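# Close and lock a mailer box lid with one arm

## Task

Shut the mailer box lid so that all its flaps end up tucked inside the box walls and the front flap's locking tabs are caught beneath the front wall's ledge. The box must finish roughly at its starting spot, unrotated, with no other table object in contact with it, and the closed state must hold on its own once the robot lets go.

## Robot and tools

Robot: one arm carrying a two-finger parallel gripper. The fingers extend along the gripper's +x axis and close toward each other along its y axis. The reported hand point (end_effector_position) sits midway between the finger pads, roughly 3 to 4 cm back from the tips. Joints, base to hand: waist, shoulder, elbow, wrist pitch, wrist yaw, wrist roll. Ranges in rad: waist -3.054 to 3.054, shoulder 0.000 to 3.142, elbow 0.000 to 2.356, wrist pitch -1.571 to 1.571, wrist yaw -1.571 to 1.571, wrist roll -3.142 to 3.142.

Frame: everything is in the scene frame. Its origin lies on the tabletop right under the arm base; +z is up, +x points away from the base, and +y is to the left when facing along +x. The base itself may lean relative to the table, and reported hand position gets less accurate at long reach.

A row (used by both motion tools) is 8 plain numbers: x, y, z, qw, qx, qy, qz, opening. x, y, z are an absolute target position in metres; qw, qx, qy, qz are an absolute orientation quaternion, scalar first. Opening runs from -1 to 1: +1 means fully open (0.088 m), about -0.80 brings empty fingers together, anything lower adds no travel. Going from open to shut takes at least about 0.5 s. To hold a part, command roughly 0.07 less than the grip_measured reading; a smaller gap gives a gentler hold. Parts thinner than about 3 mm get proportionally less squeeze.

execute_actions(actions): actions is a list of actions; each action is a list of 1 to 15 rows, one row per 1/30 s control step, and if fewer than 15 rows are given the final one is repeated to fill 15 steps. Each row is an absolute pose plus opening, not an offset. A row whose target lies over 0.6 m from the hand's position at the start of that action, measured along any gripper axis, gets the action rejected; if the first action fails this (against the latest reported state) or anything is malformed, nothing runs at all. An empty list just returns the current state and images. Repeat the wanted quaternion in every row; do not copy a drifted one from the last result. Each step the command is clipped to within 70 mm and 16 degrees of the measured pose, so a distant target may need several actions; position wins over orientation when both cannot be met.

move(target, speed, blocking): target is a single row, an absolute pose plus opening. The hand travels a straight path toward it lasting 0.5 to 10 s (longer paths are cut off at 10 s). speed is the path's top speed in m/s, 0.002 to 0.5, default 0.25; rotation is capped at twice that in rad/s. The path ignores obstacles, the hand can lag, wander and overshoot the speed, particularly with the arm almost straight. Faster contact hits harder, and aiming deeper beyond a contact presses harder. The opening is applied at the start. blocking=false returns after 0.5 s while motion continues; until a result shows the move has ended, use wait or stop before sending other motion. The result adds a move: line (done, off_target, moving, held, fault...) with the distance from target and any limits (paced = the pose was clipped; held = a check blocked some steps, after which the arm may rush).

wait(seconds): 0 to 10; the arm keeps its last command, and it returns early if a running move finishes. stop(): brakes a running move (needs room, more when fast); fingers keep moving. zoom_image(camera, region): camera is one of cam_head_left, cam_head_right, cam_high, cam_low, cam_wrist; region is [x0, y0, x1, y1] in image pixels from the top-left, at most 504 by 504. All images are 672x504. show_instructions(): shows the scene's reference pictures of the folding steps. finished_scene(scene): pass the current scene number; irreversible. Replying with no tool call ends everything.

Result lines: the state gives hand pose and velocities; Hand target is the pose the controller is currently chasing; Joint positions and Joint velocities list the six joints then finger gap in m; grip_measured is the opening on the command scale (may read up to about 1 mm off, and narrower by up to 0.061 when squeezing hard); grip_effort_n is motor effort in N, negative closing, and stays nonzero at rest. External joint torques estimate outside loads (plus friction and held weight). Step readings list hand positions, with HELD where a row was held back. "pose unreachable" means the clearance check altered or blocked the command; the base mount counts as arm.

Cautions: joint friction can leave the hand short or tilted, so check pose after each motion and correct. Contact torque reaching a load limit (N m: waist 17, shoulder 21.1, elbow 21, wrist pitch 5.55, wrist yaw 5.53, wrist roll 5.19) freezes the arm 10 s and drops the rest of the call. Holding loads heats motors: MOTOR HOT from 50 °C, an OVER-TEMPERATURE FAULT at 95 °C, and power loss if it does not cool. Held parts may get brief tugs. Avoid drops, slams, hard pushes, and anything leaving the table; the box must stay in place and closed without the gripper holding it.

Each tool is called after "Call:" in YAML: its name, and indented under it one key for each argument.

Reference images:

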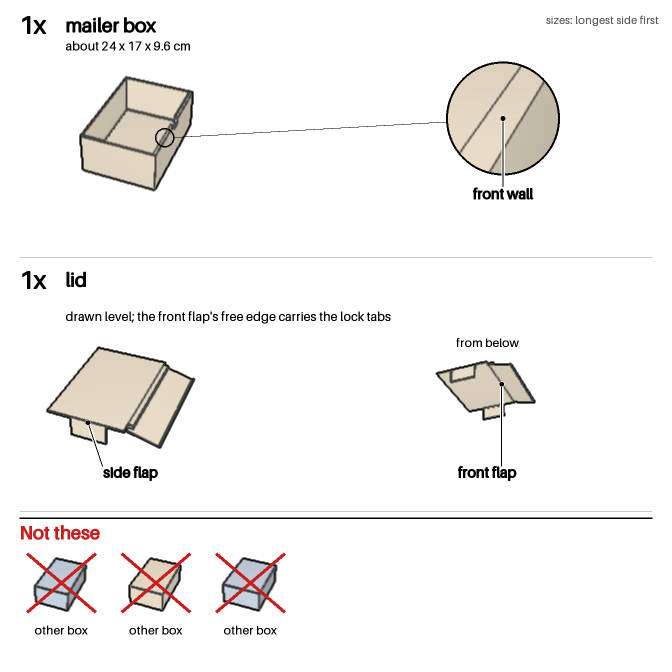

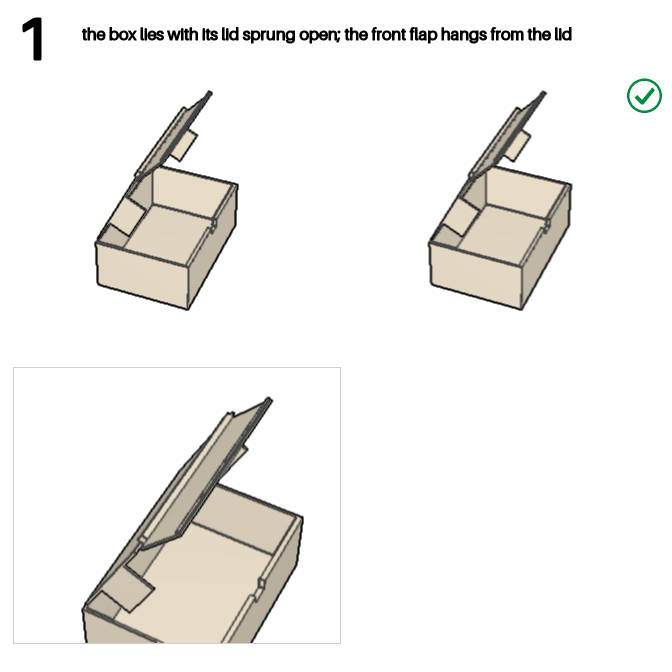

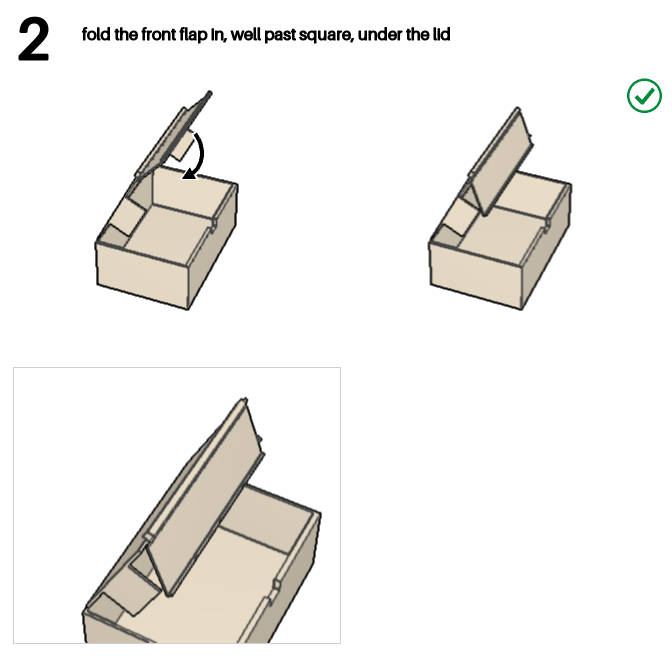

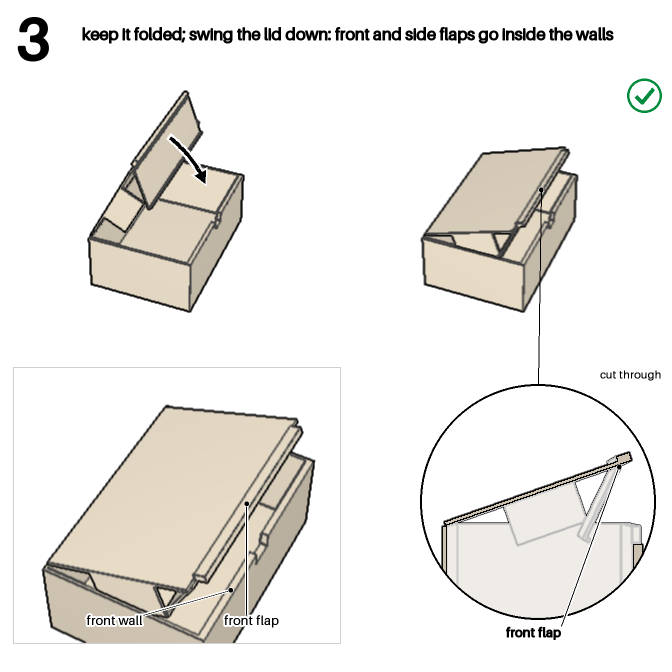

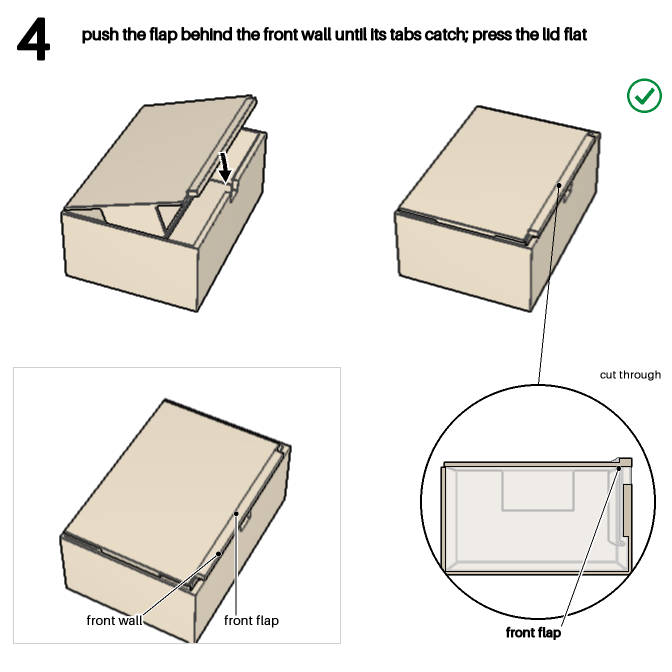

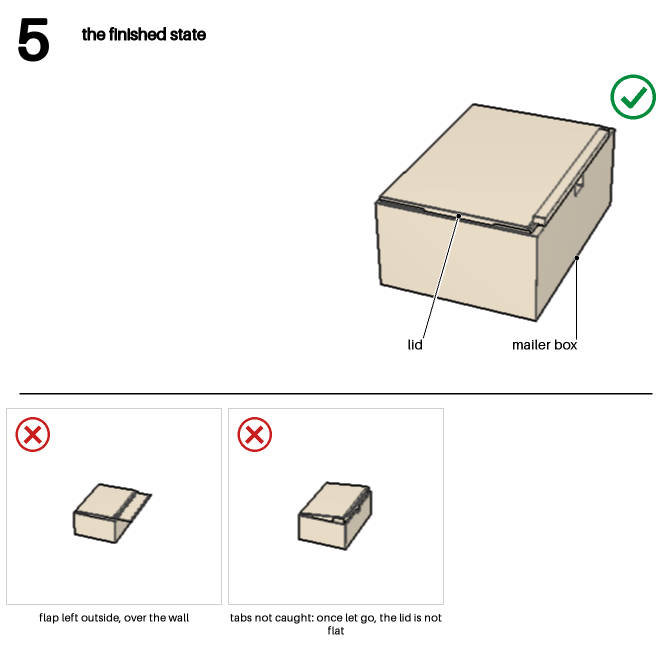

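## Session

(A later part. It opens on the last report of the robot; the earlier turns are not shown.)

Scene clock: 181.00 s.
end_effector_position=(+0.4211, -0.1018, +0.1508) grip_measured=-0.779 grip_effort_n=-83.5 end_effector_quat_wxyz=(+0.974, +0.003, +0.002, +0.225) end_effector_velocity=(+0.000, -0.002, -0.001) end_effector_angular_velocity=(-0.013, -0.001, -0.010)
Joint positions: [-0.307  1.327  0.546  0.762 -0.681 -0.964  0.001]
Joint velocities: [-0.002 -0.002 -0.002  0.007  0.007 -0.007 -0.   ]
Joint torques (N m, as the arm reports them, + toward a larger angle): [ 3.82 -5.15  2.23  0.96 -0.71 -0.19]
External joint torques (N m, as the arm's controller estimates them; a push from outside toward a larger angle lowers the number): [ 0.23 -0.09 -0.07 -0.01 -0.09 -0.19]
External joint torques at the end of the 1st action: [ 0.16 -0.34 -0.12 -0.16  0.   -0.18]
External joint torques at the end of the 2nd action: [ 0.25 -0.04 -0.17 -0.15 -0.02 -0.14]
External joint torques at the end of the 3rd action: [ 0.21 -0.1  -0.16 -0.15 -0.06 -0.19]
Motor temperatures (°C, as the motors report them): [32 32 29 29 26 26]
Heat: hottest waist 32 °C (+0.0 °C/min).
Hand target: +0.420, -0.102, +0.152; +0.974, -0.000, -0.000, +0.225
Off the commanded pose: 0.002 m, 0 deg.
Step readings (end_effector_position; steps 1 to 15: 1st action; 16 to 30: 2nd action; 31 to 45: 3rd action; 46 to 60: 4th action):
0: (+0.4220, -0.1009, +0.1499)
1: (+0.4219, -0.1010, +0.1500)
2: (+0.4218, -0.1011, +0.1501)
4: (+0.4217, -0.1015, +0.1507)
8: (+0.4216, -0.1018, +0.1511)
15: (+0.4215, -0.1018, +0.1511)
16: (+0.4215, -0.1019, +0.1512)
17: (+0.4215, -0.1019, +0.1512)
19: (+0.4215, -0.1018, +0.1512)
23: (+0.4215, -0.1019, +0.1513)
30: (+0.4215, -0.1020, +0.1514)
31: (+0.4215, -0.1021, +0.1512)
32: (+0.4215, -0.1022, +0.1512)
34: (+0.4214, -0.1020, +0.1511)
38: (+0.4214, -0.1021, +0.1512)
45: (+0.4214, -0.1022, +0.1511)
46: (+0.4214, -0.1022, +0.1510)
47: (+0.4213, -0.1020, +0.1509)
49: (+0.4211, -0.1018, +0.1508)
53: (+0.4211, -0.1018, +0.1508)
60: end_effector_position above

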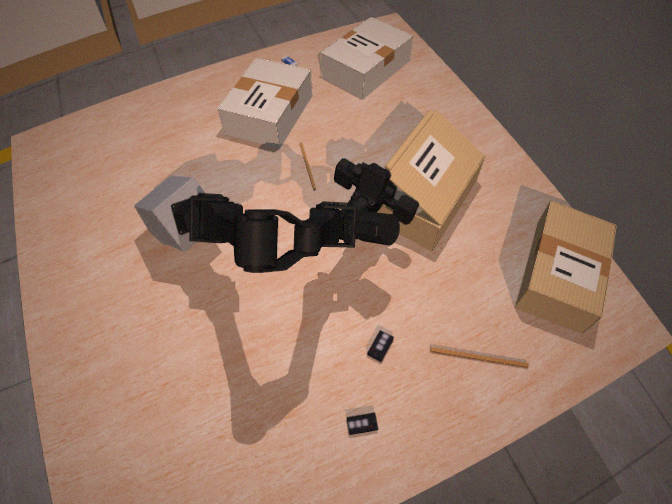

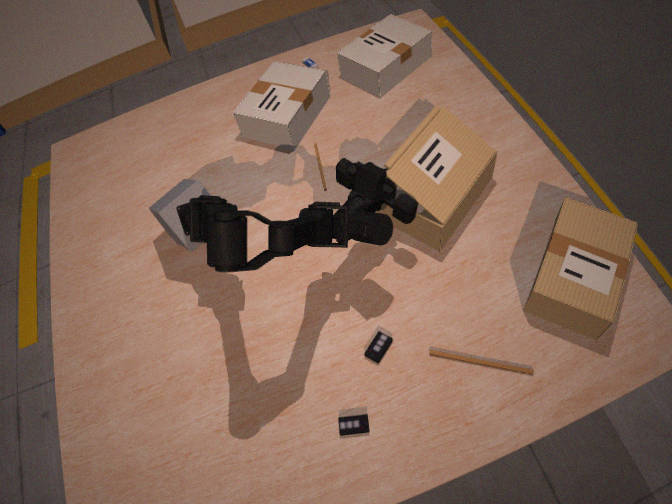

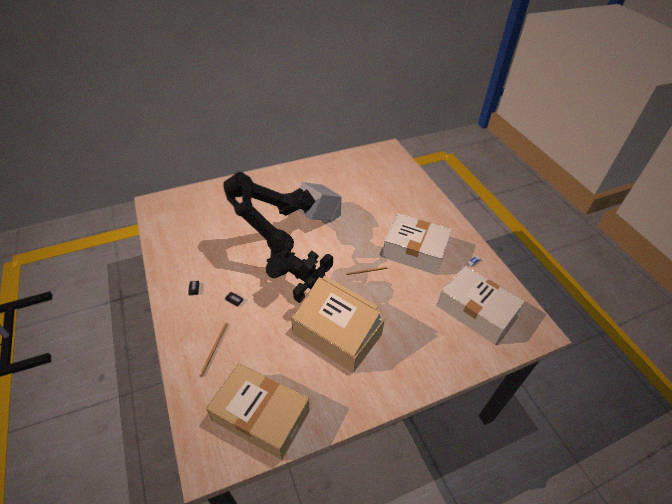

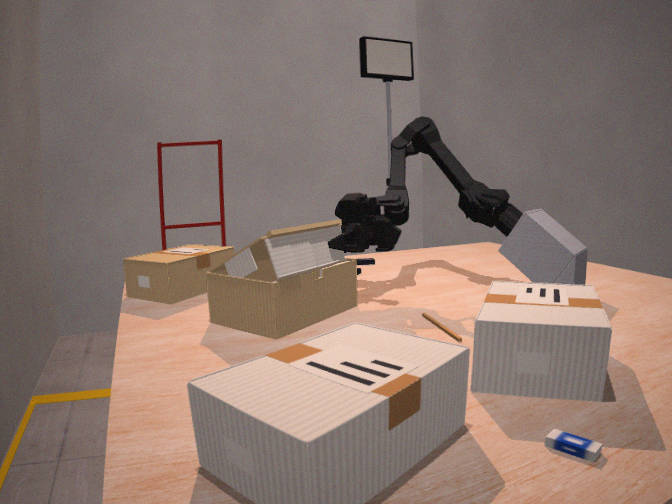

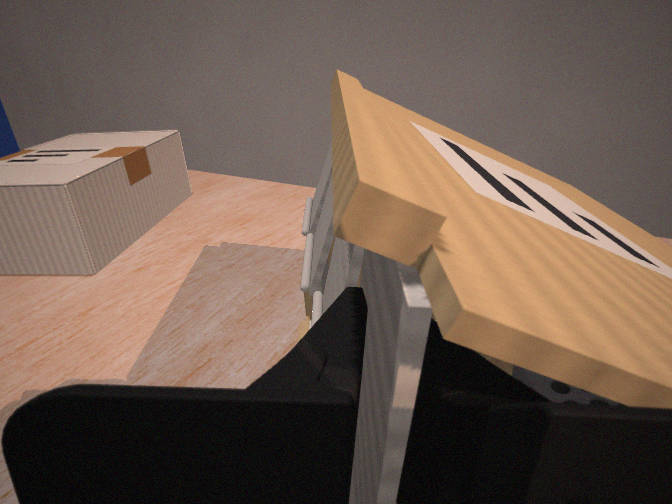

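Call:
move:
  target: [0.488,-0.072,0.152,0.974,0,0,0.225,-1]
  speed: 0.06

Call:
move:
  target: [0.485,-0.067,0.20,0.844,0.487,0.112,0.195,-0.7]
  speed: 0.15

Call:
move:
  target: [0.502,-0.103,0.278,0.396,0.89,0.206,0.092,-0.3]
  speed: 0.2

Call:
move:
  target: [0.478,-0.110,0.284,0.375,0.90,0.208,0.086,-0.3]
  speed: 0.05

Scene clock: 189.67 s.
end_effector_position=(+0.4847, -0.0724, +0.1509) grip_measured=-0.779 grip_effort_n=-83.5 end_effector_quat_wxyz=(+0.974, +0.003, +0.002, +0.227) end_effector_velocity=(+0.002, +0.002, +0.000) end_effector_angular_velocity=(-0.017, -0.019, +0.004)
Joint positions: [-0.161  1.566  0.754  0.79  -0.538 -0.962  0.001]
Joint velocities: [ 0.002  0.012  0.007  0.007 -0.007 -0.022 -0.   ]
Joint torques (N m, as the arm reports them, + toward a larger angle): [ 5.93 -4.23  4.04  1.3  -0.46 -0.14]
External joint torques (N m, as the arm's controller estimates them; a push from outside toward a larger angle lowers the number): [ 0.79  1.39  1.6   0.31  0.17 -0.14]
Motor temperatures (°C, as the motors report them): [32 32 29 29 26 26]
Heat: hottest waist 32 °C (+1.0 °C/min).
Hand target: +0.488, -0.072, +0.152; +0.974, -0.000, +0.000, +0.225
Off the commanded pose: 0.003 m, 1 deg.
move: done

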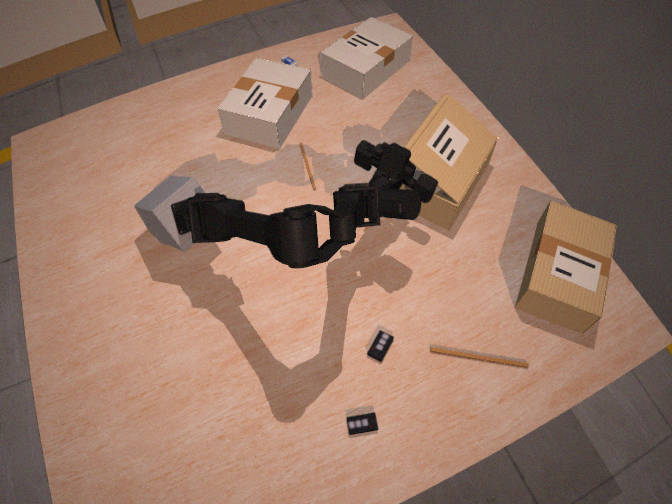

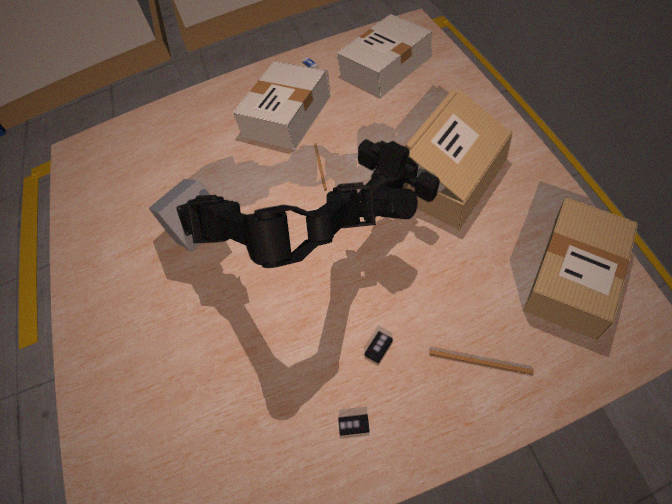

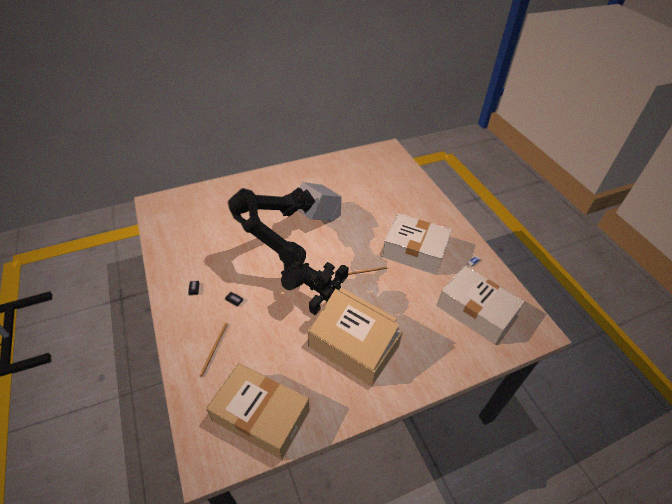

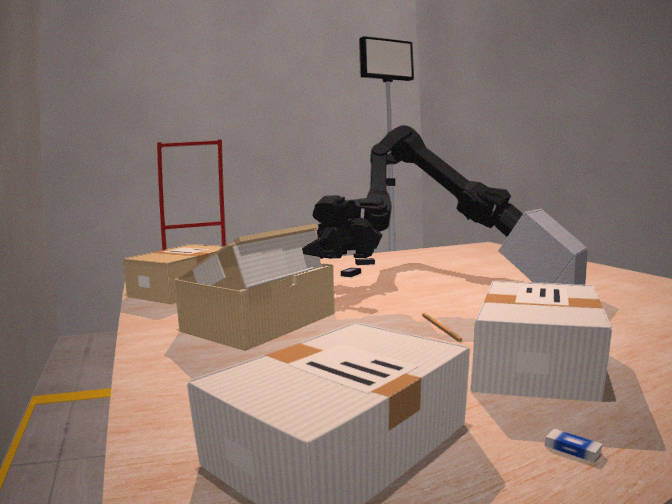

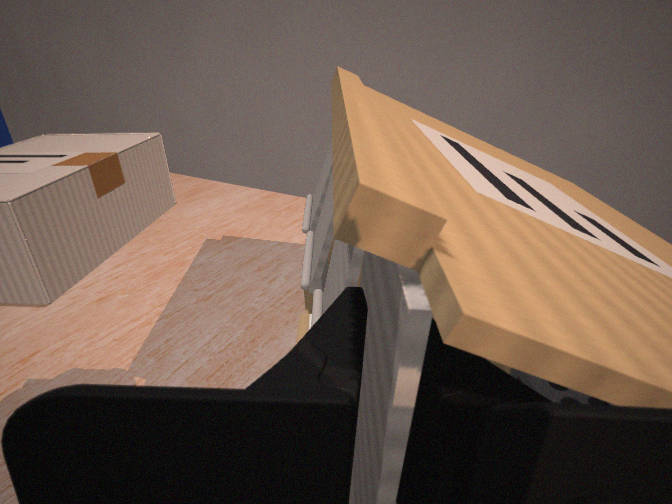

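Scene clock: 193.57 s.
end_effector_position=(+0.4853, -0.0652, +0.1991) grip_measured=-0.702 grip_effort_n=16.0 end_effector_quat_wxyz=(+0.844, +0.485, +0.112, +0.198) end_effector_velocity=(-0.000, -0.001, +0.001) end_effector_angular_velocity=(+0.007, -0.005, -0.003)
Joint positions: [-0.026  1.456  0.751  0.688 -0.407  0.078  0.005]
Joint velocities: [-0.002 -0.002 -0.002  0.007 -0.007  0.007 -0.   ]
Joint torques (N m, as the arm reports them, + toward a larger angle): [ 5.24 -5.05  3.67  0.92 -0.39  0.07]
External joint torques (N m, as the arm's controller estimates them; a push from outside toward a larger angle lowers the number): [ 0.24  0.07  0.43 -0.15  0.22  0.12]
Motor temperatures (°C, as the motors report them): [32 32 29 29 26 26]
Heat: hottest waist 32 °C (+1.0 °C/min).
Hand target: +0.485, -0.067, +0.200; +0.844, +0.487, +0.112, +0.195
Off the commanded pose: 0.002 m, 0 deg.
move: done

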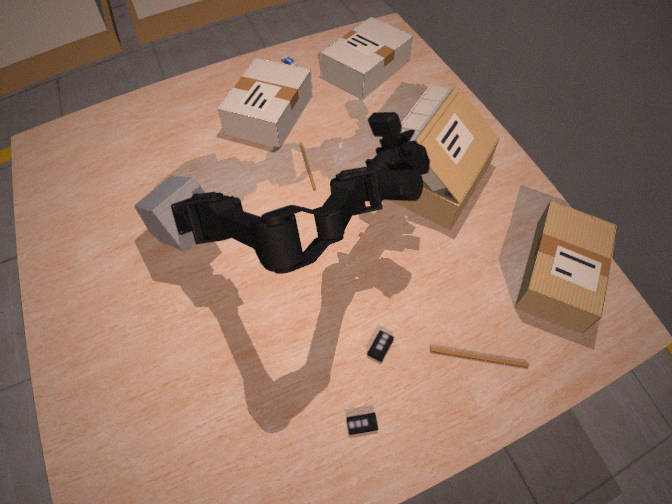

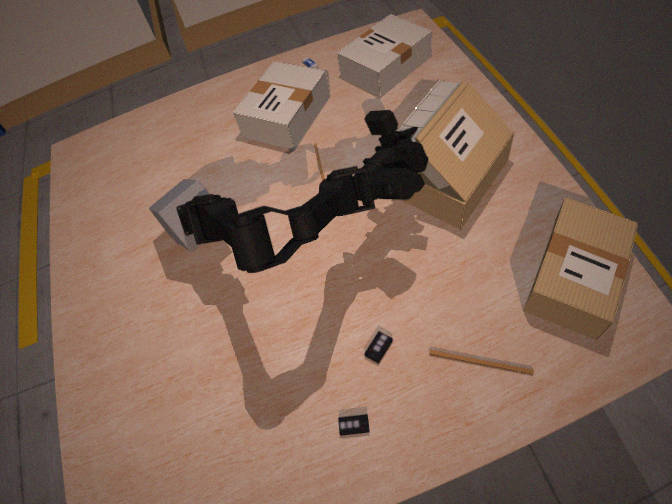

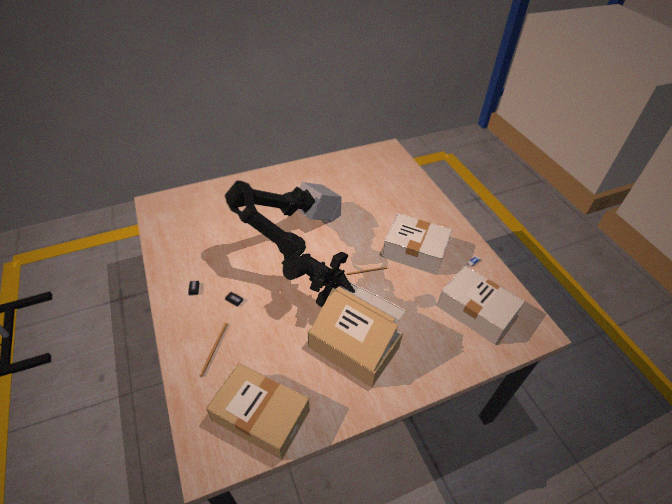

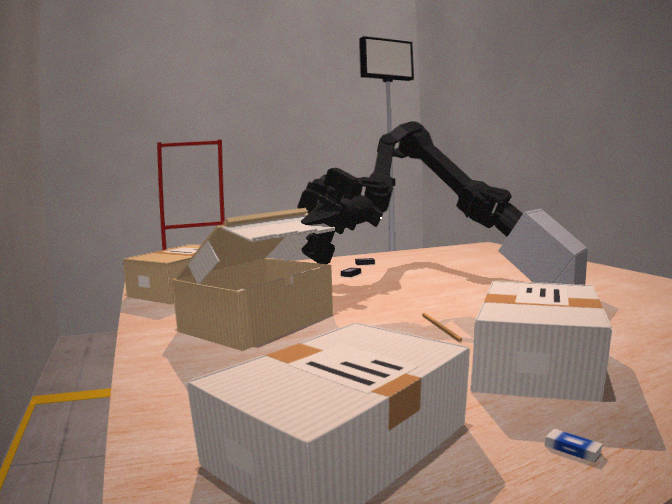

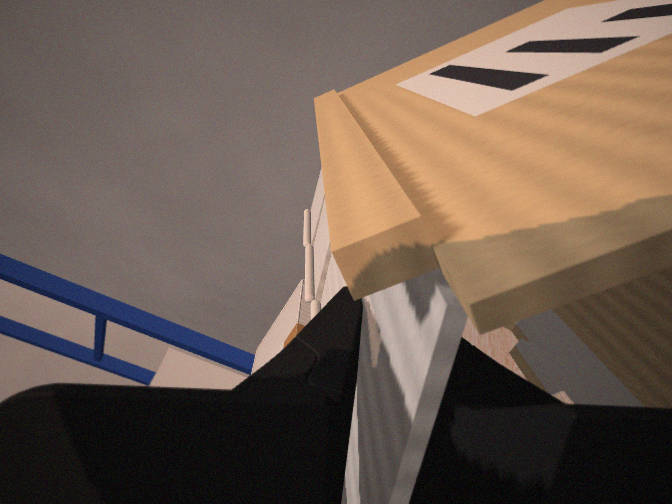

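Scene clock: 197.23 s.
end_effector_position=(+0.5015, -0.0989, +0.2752) grip_measured=-0.302 grip_effort_n=17.4 end_effector_quat_wxyz=(+0.397, +0.888, +0.211, +0.094) end_effector_velocity=(-0.000, +0.001, -0.001) end_effector_angular_velocity=(-0.005, -0.002, +0.009)
Joint positions: [ 0.115  1.311  0.952  0.335 -0.266  1.337  0.024]
Joint velocities: [-0.002  0.002  0.002 -0.007 -0.007 -0.007 -0.   ]
Joint torques (N m, as the arm reports them, + toward a larger angle): [ 5.13 -4.52  5.59  0.86 -0.47  0.09]
External joint torques (N m, as the arm's controller estimates them; a push from outside toward a larger angle lowers the number): [ 0.38 -0.02  1.47 -0.19  0.13  0.15]
Motor temperatures (°C, as the motors report them): [32 32 29 29 26 26]
Heat: hottest waist 32 °C (+1.0 °C/min).
Hand target: +0.502, -0.103, +0.278; +0.396, +0.890, +0.206, +0.092
Off the commanded pose: 0.005 m, 1 deg.
move: done

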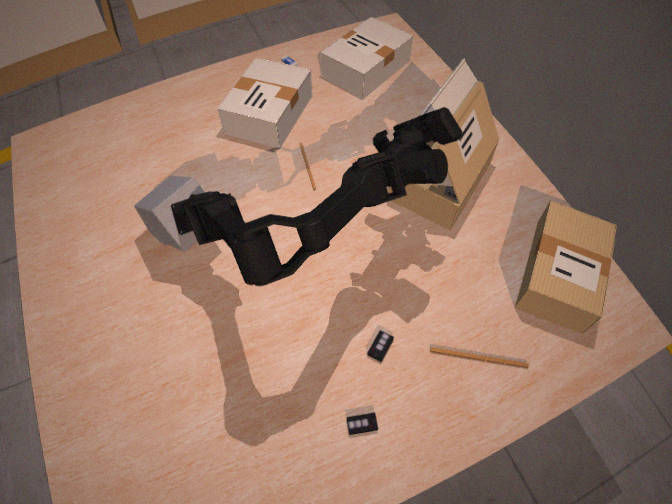

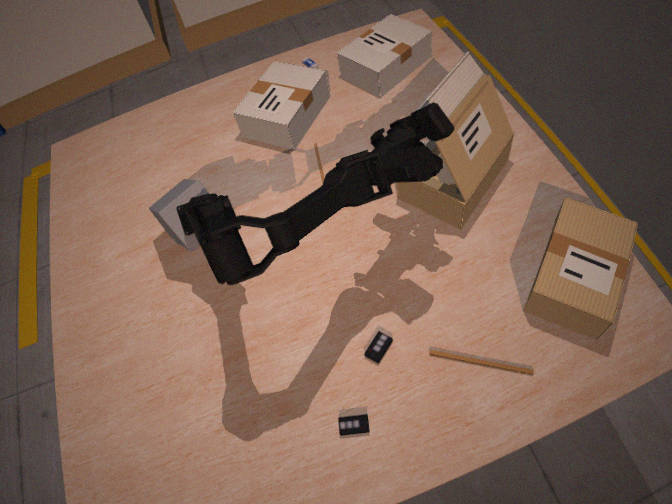

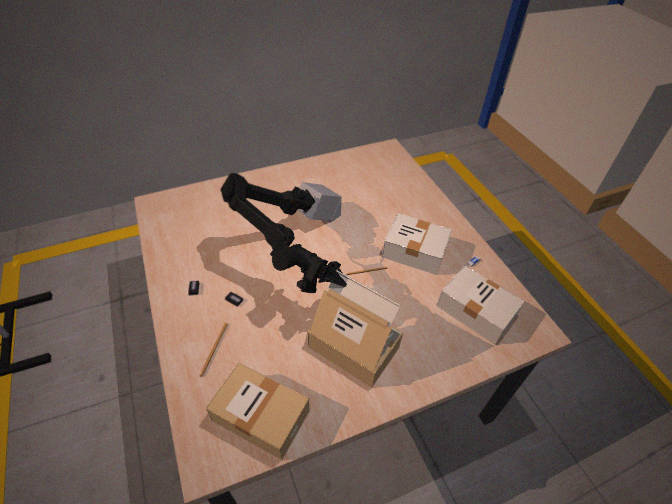

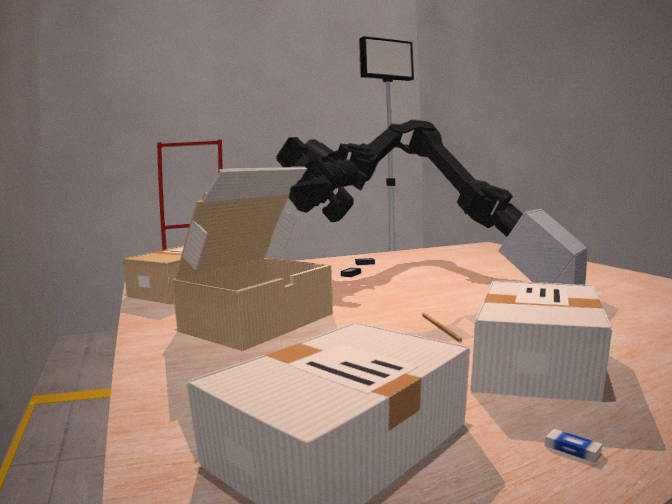

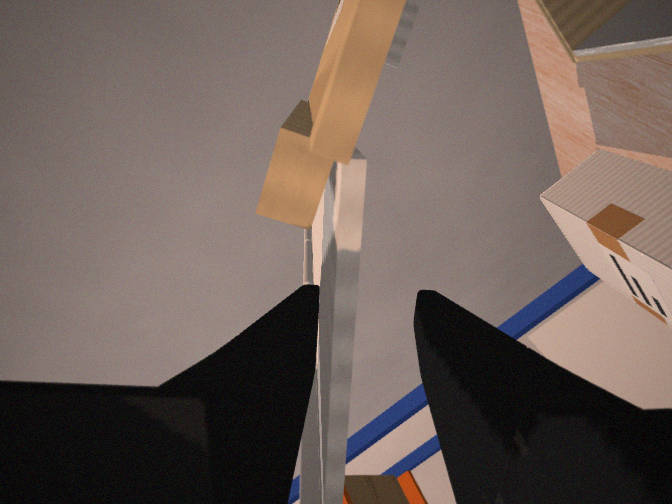

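Scene clock: 198.17 s.
end_effector_position=(+0.4806, -0.1111, +0.2852) grip_measured=-0.302 grip_effort_n=17.4 end_effector_quat_wxyz=(+0.377, +0.899, +0.205, +0.089) end_effector_velocity=(-0.006, +0.005, -0.001) end_effector_angular_velocity=(+0.013, +0.002, +0.029)
Joint positions: [ 0.12   1.206  0.898  0.3   -0.258  1.387  0.024]
Joint velocities: [-0.002 -0.012 -0.012 -0.022 -0.022  0.007 -0.   ]
Joint torques (N m, as the arm reports them, + toward a larger angle): [ 4.44 -4.03  4.04  0.88 -0.44  0.09]
External joint torques (N m, as the arm's controller estimates them; a push from outside toward a larger angle lowers the number): [ 0.26  0.04 -0.16 -0.18  0.16  0.14]
Motor temperatures (°C, as the motors report them): [32 32 29 29 26 26]
Heat: hottest waist 32 °C (+1.0 °C/min).
Hand target: +0.478, -0.110, +0.284; +0.375, +0.900, +0.208, +0.086
Off the commanded pose: 0.003 m, 0 deg.
move: done

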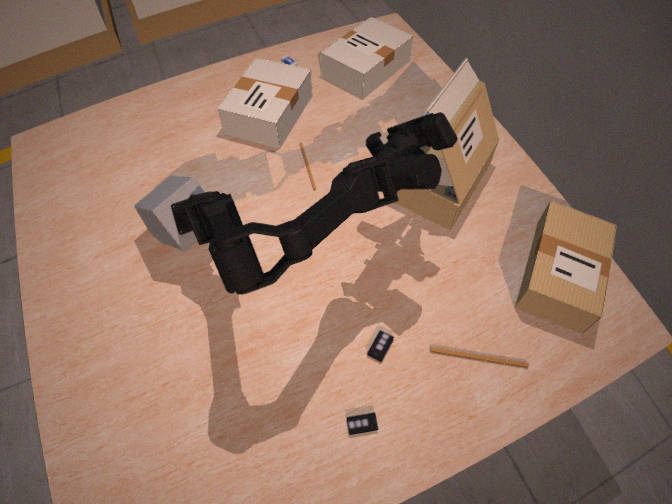

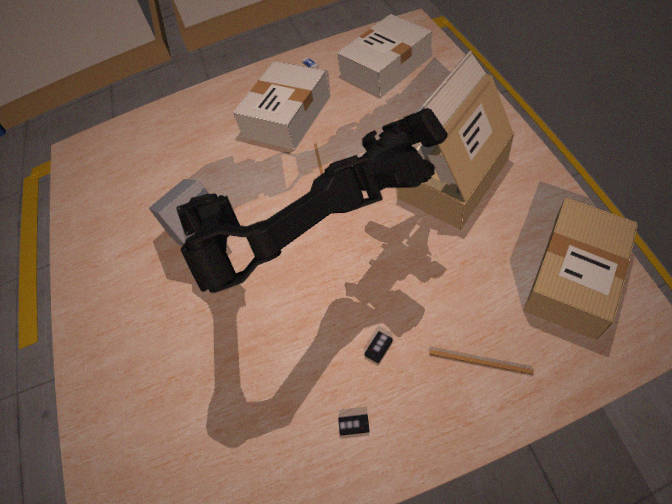

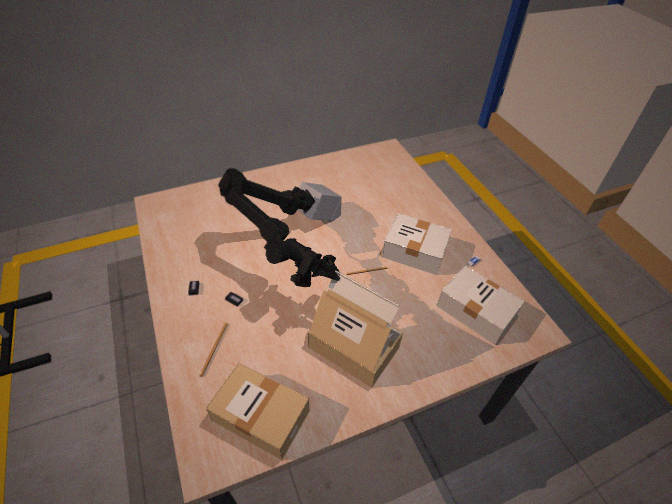

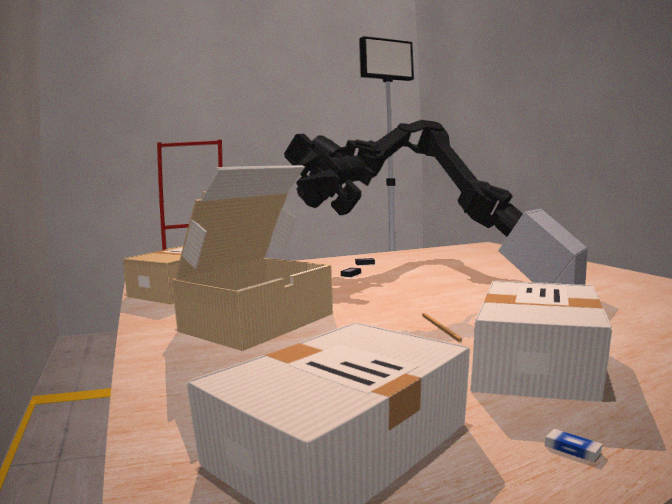

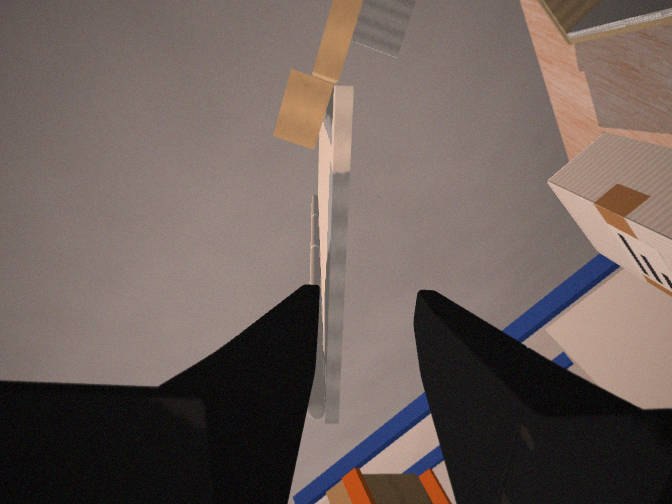

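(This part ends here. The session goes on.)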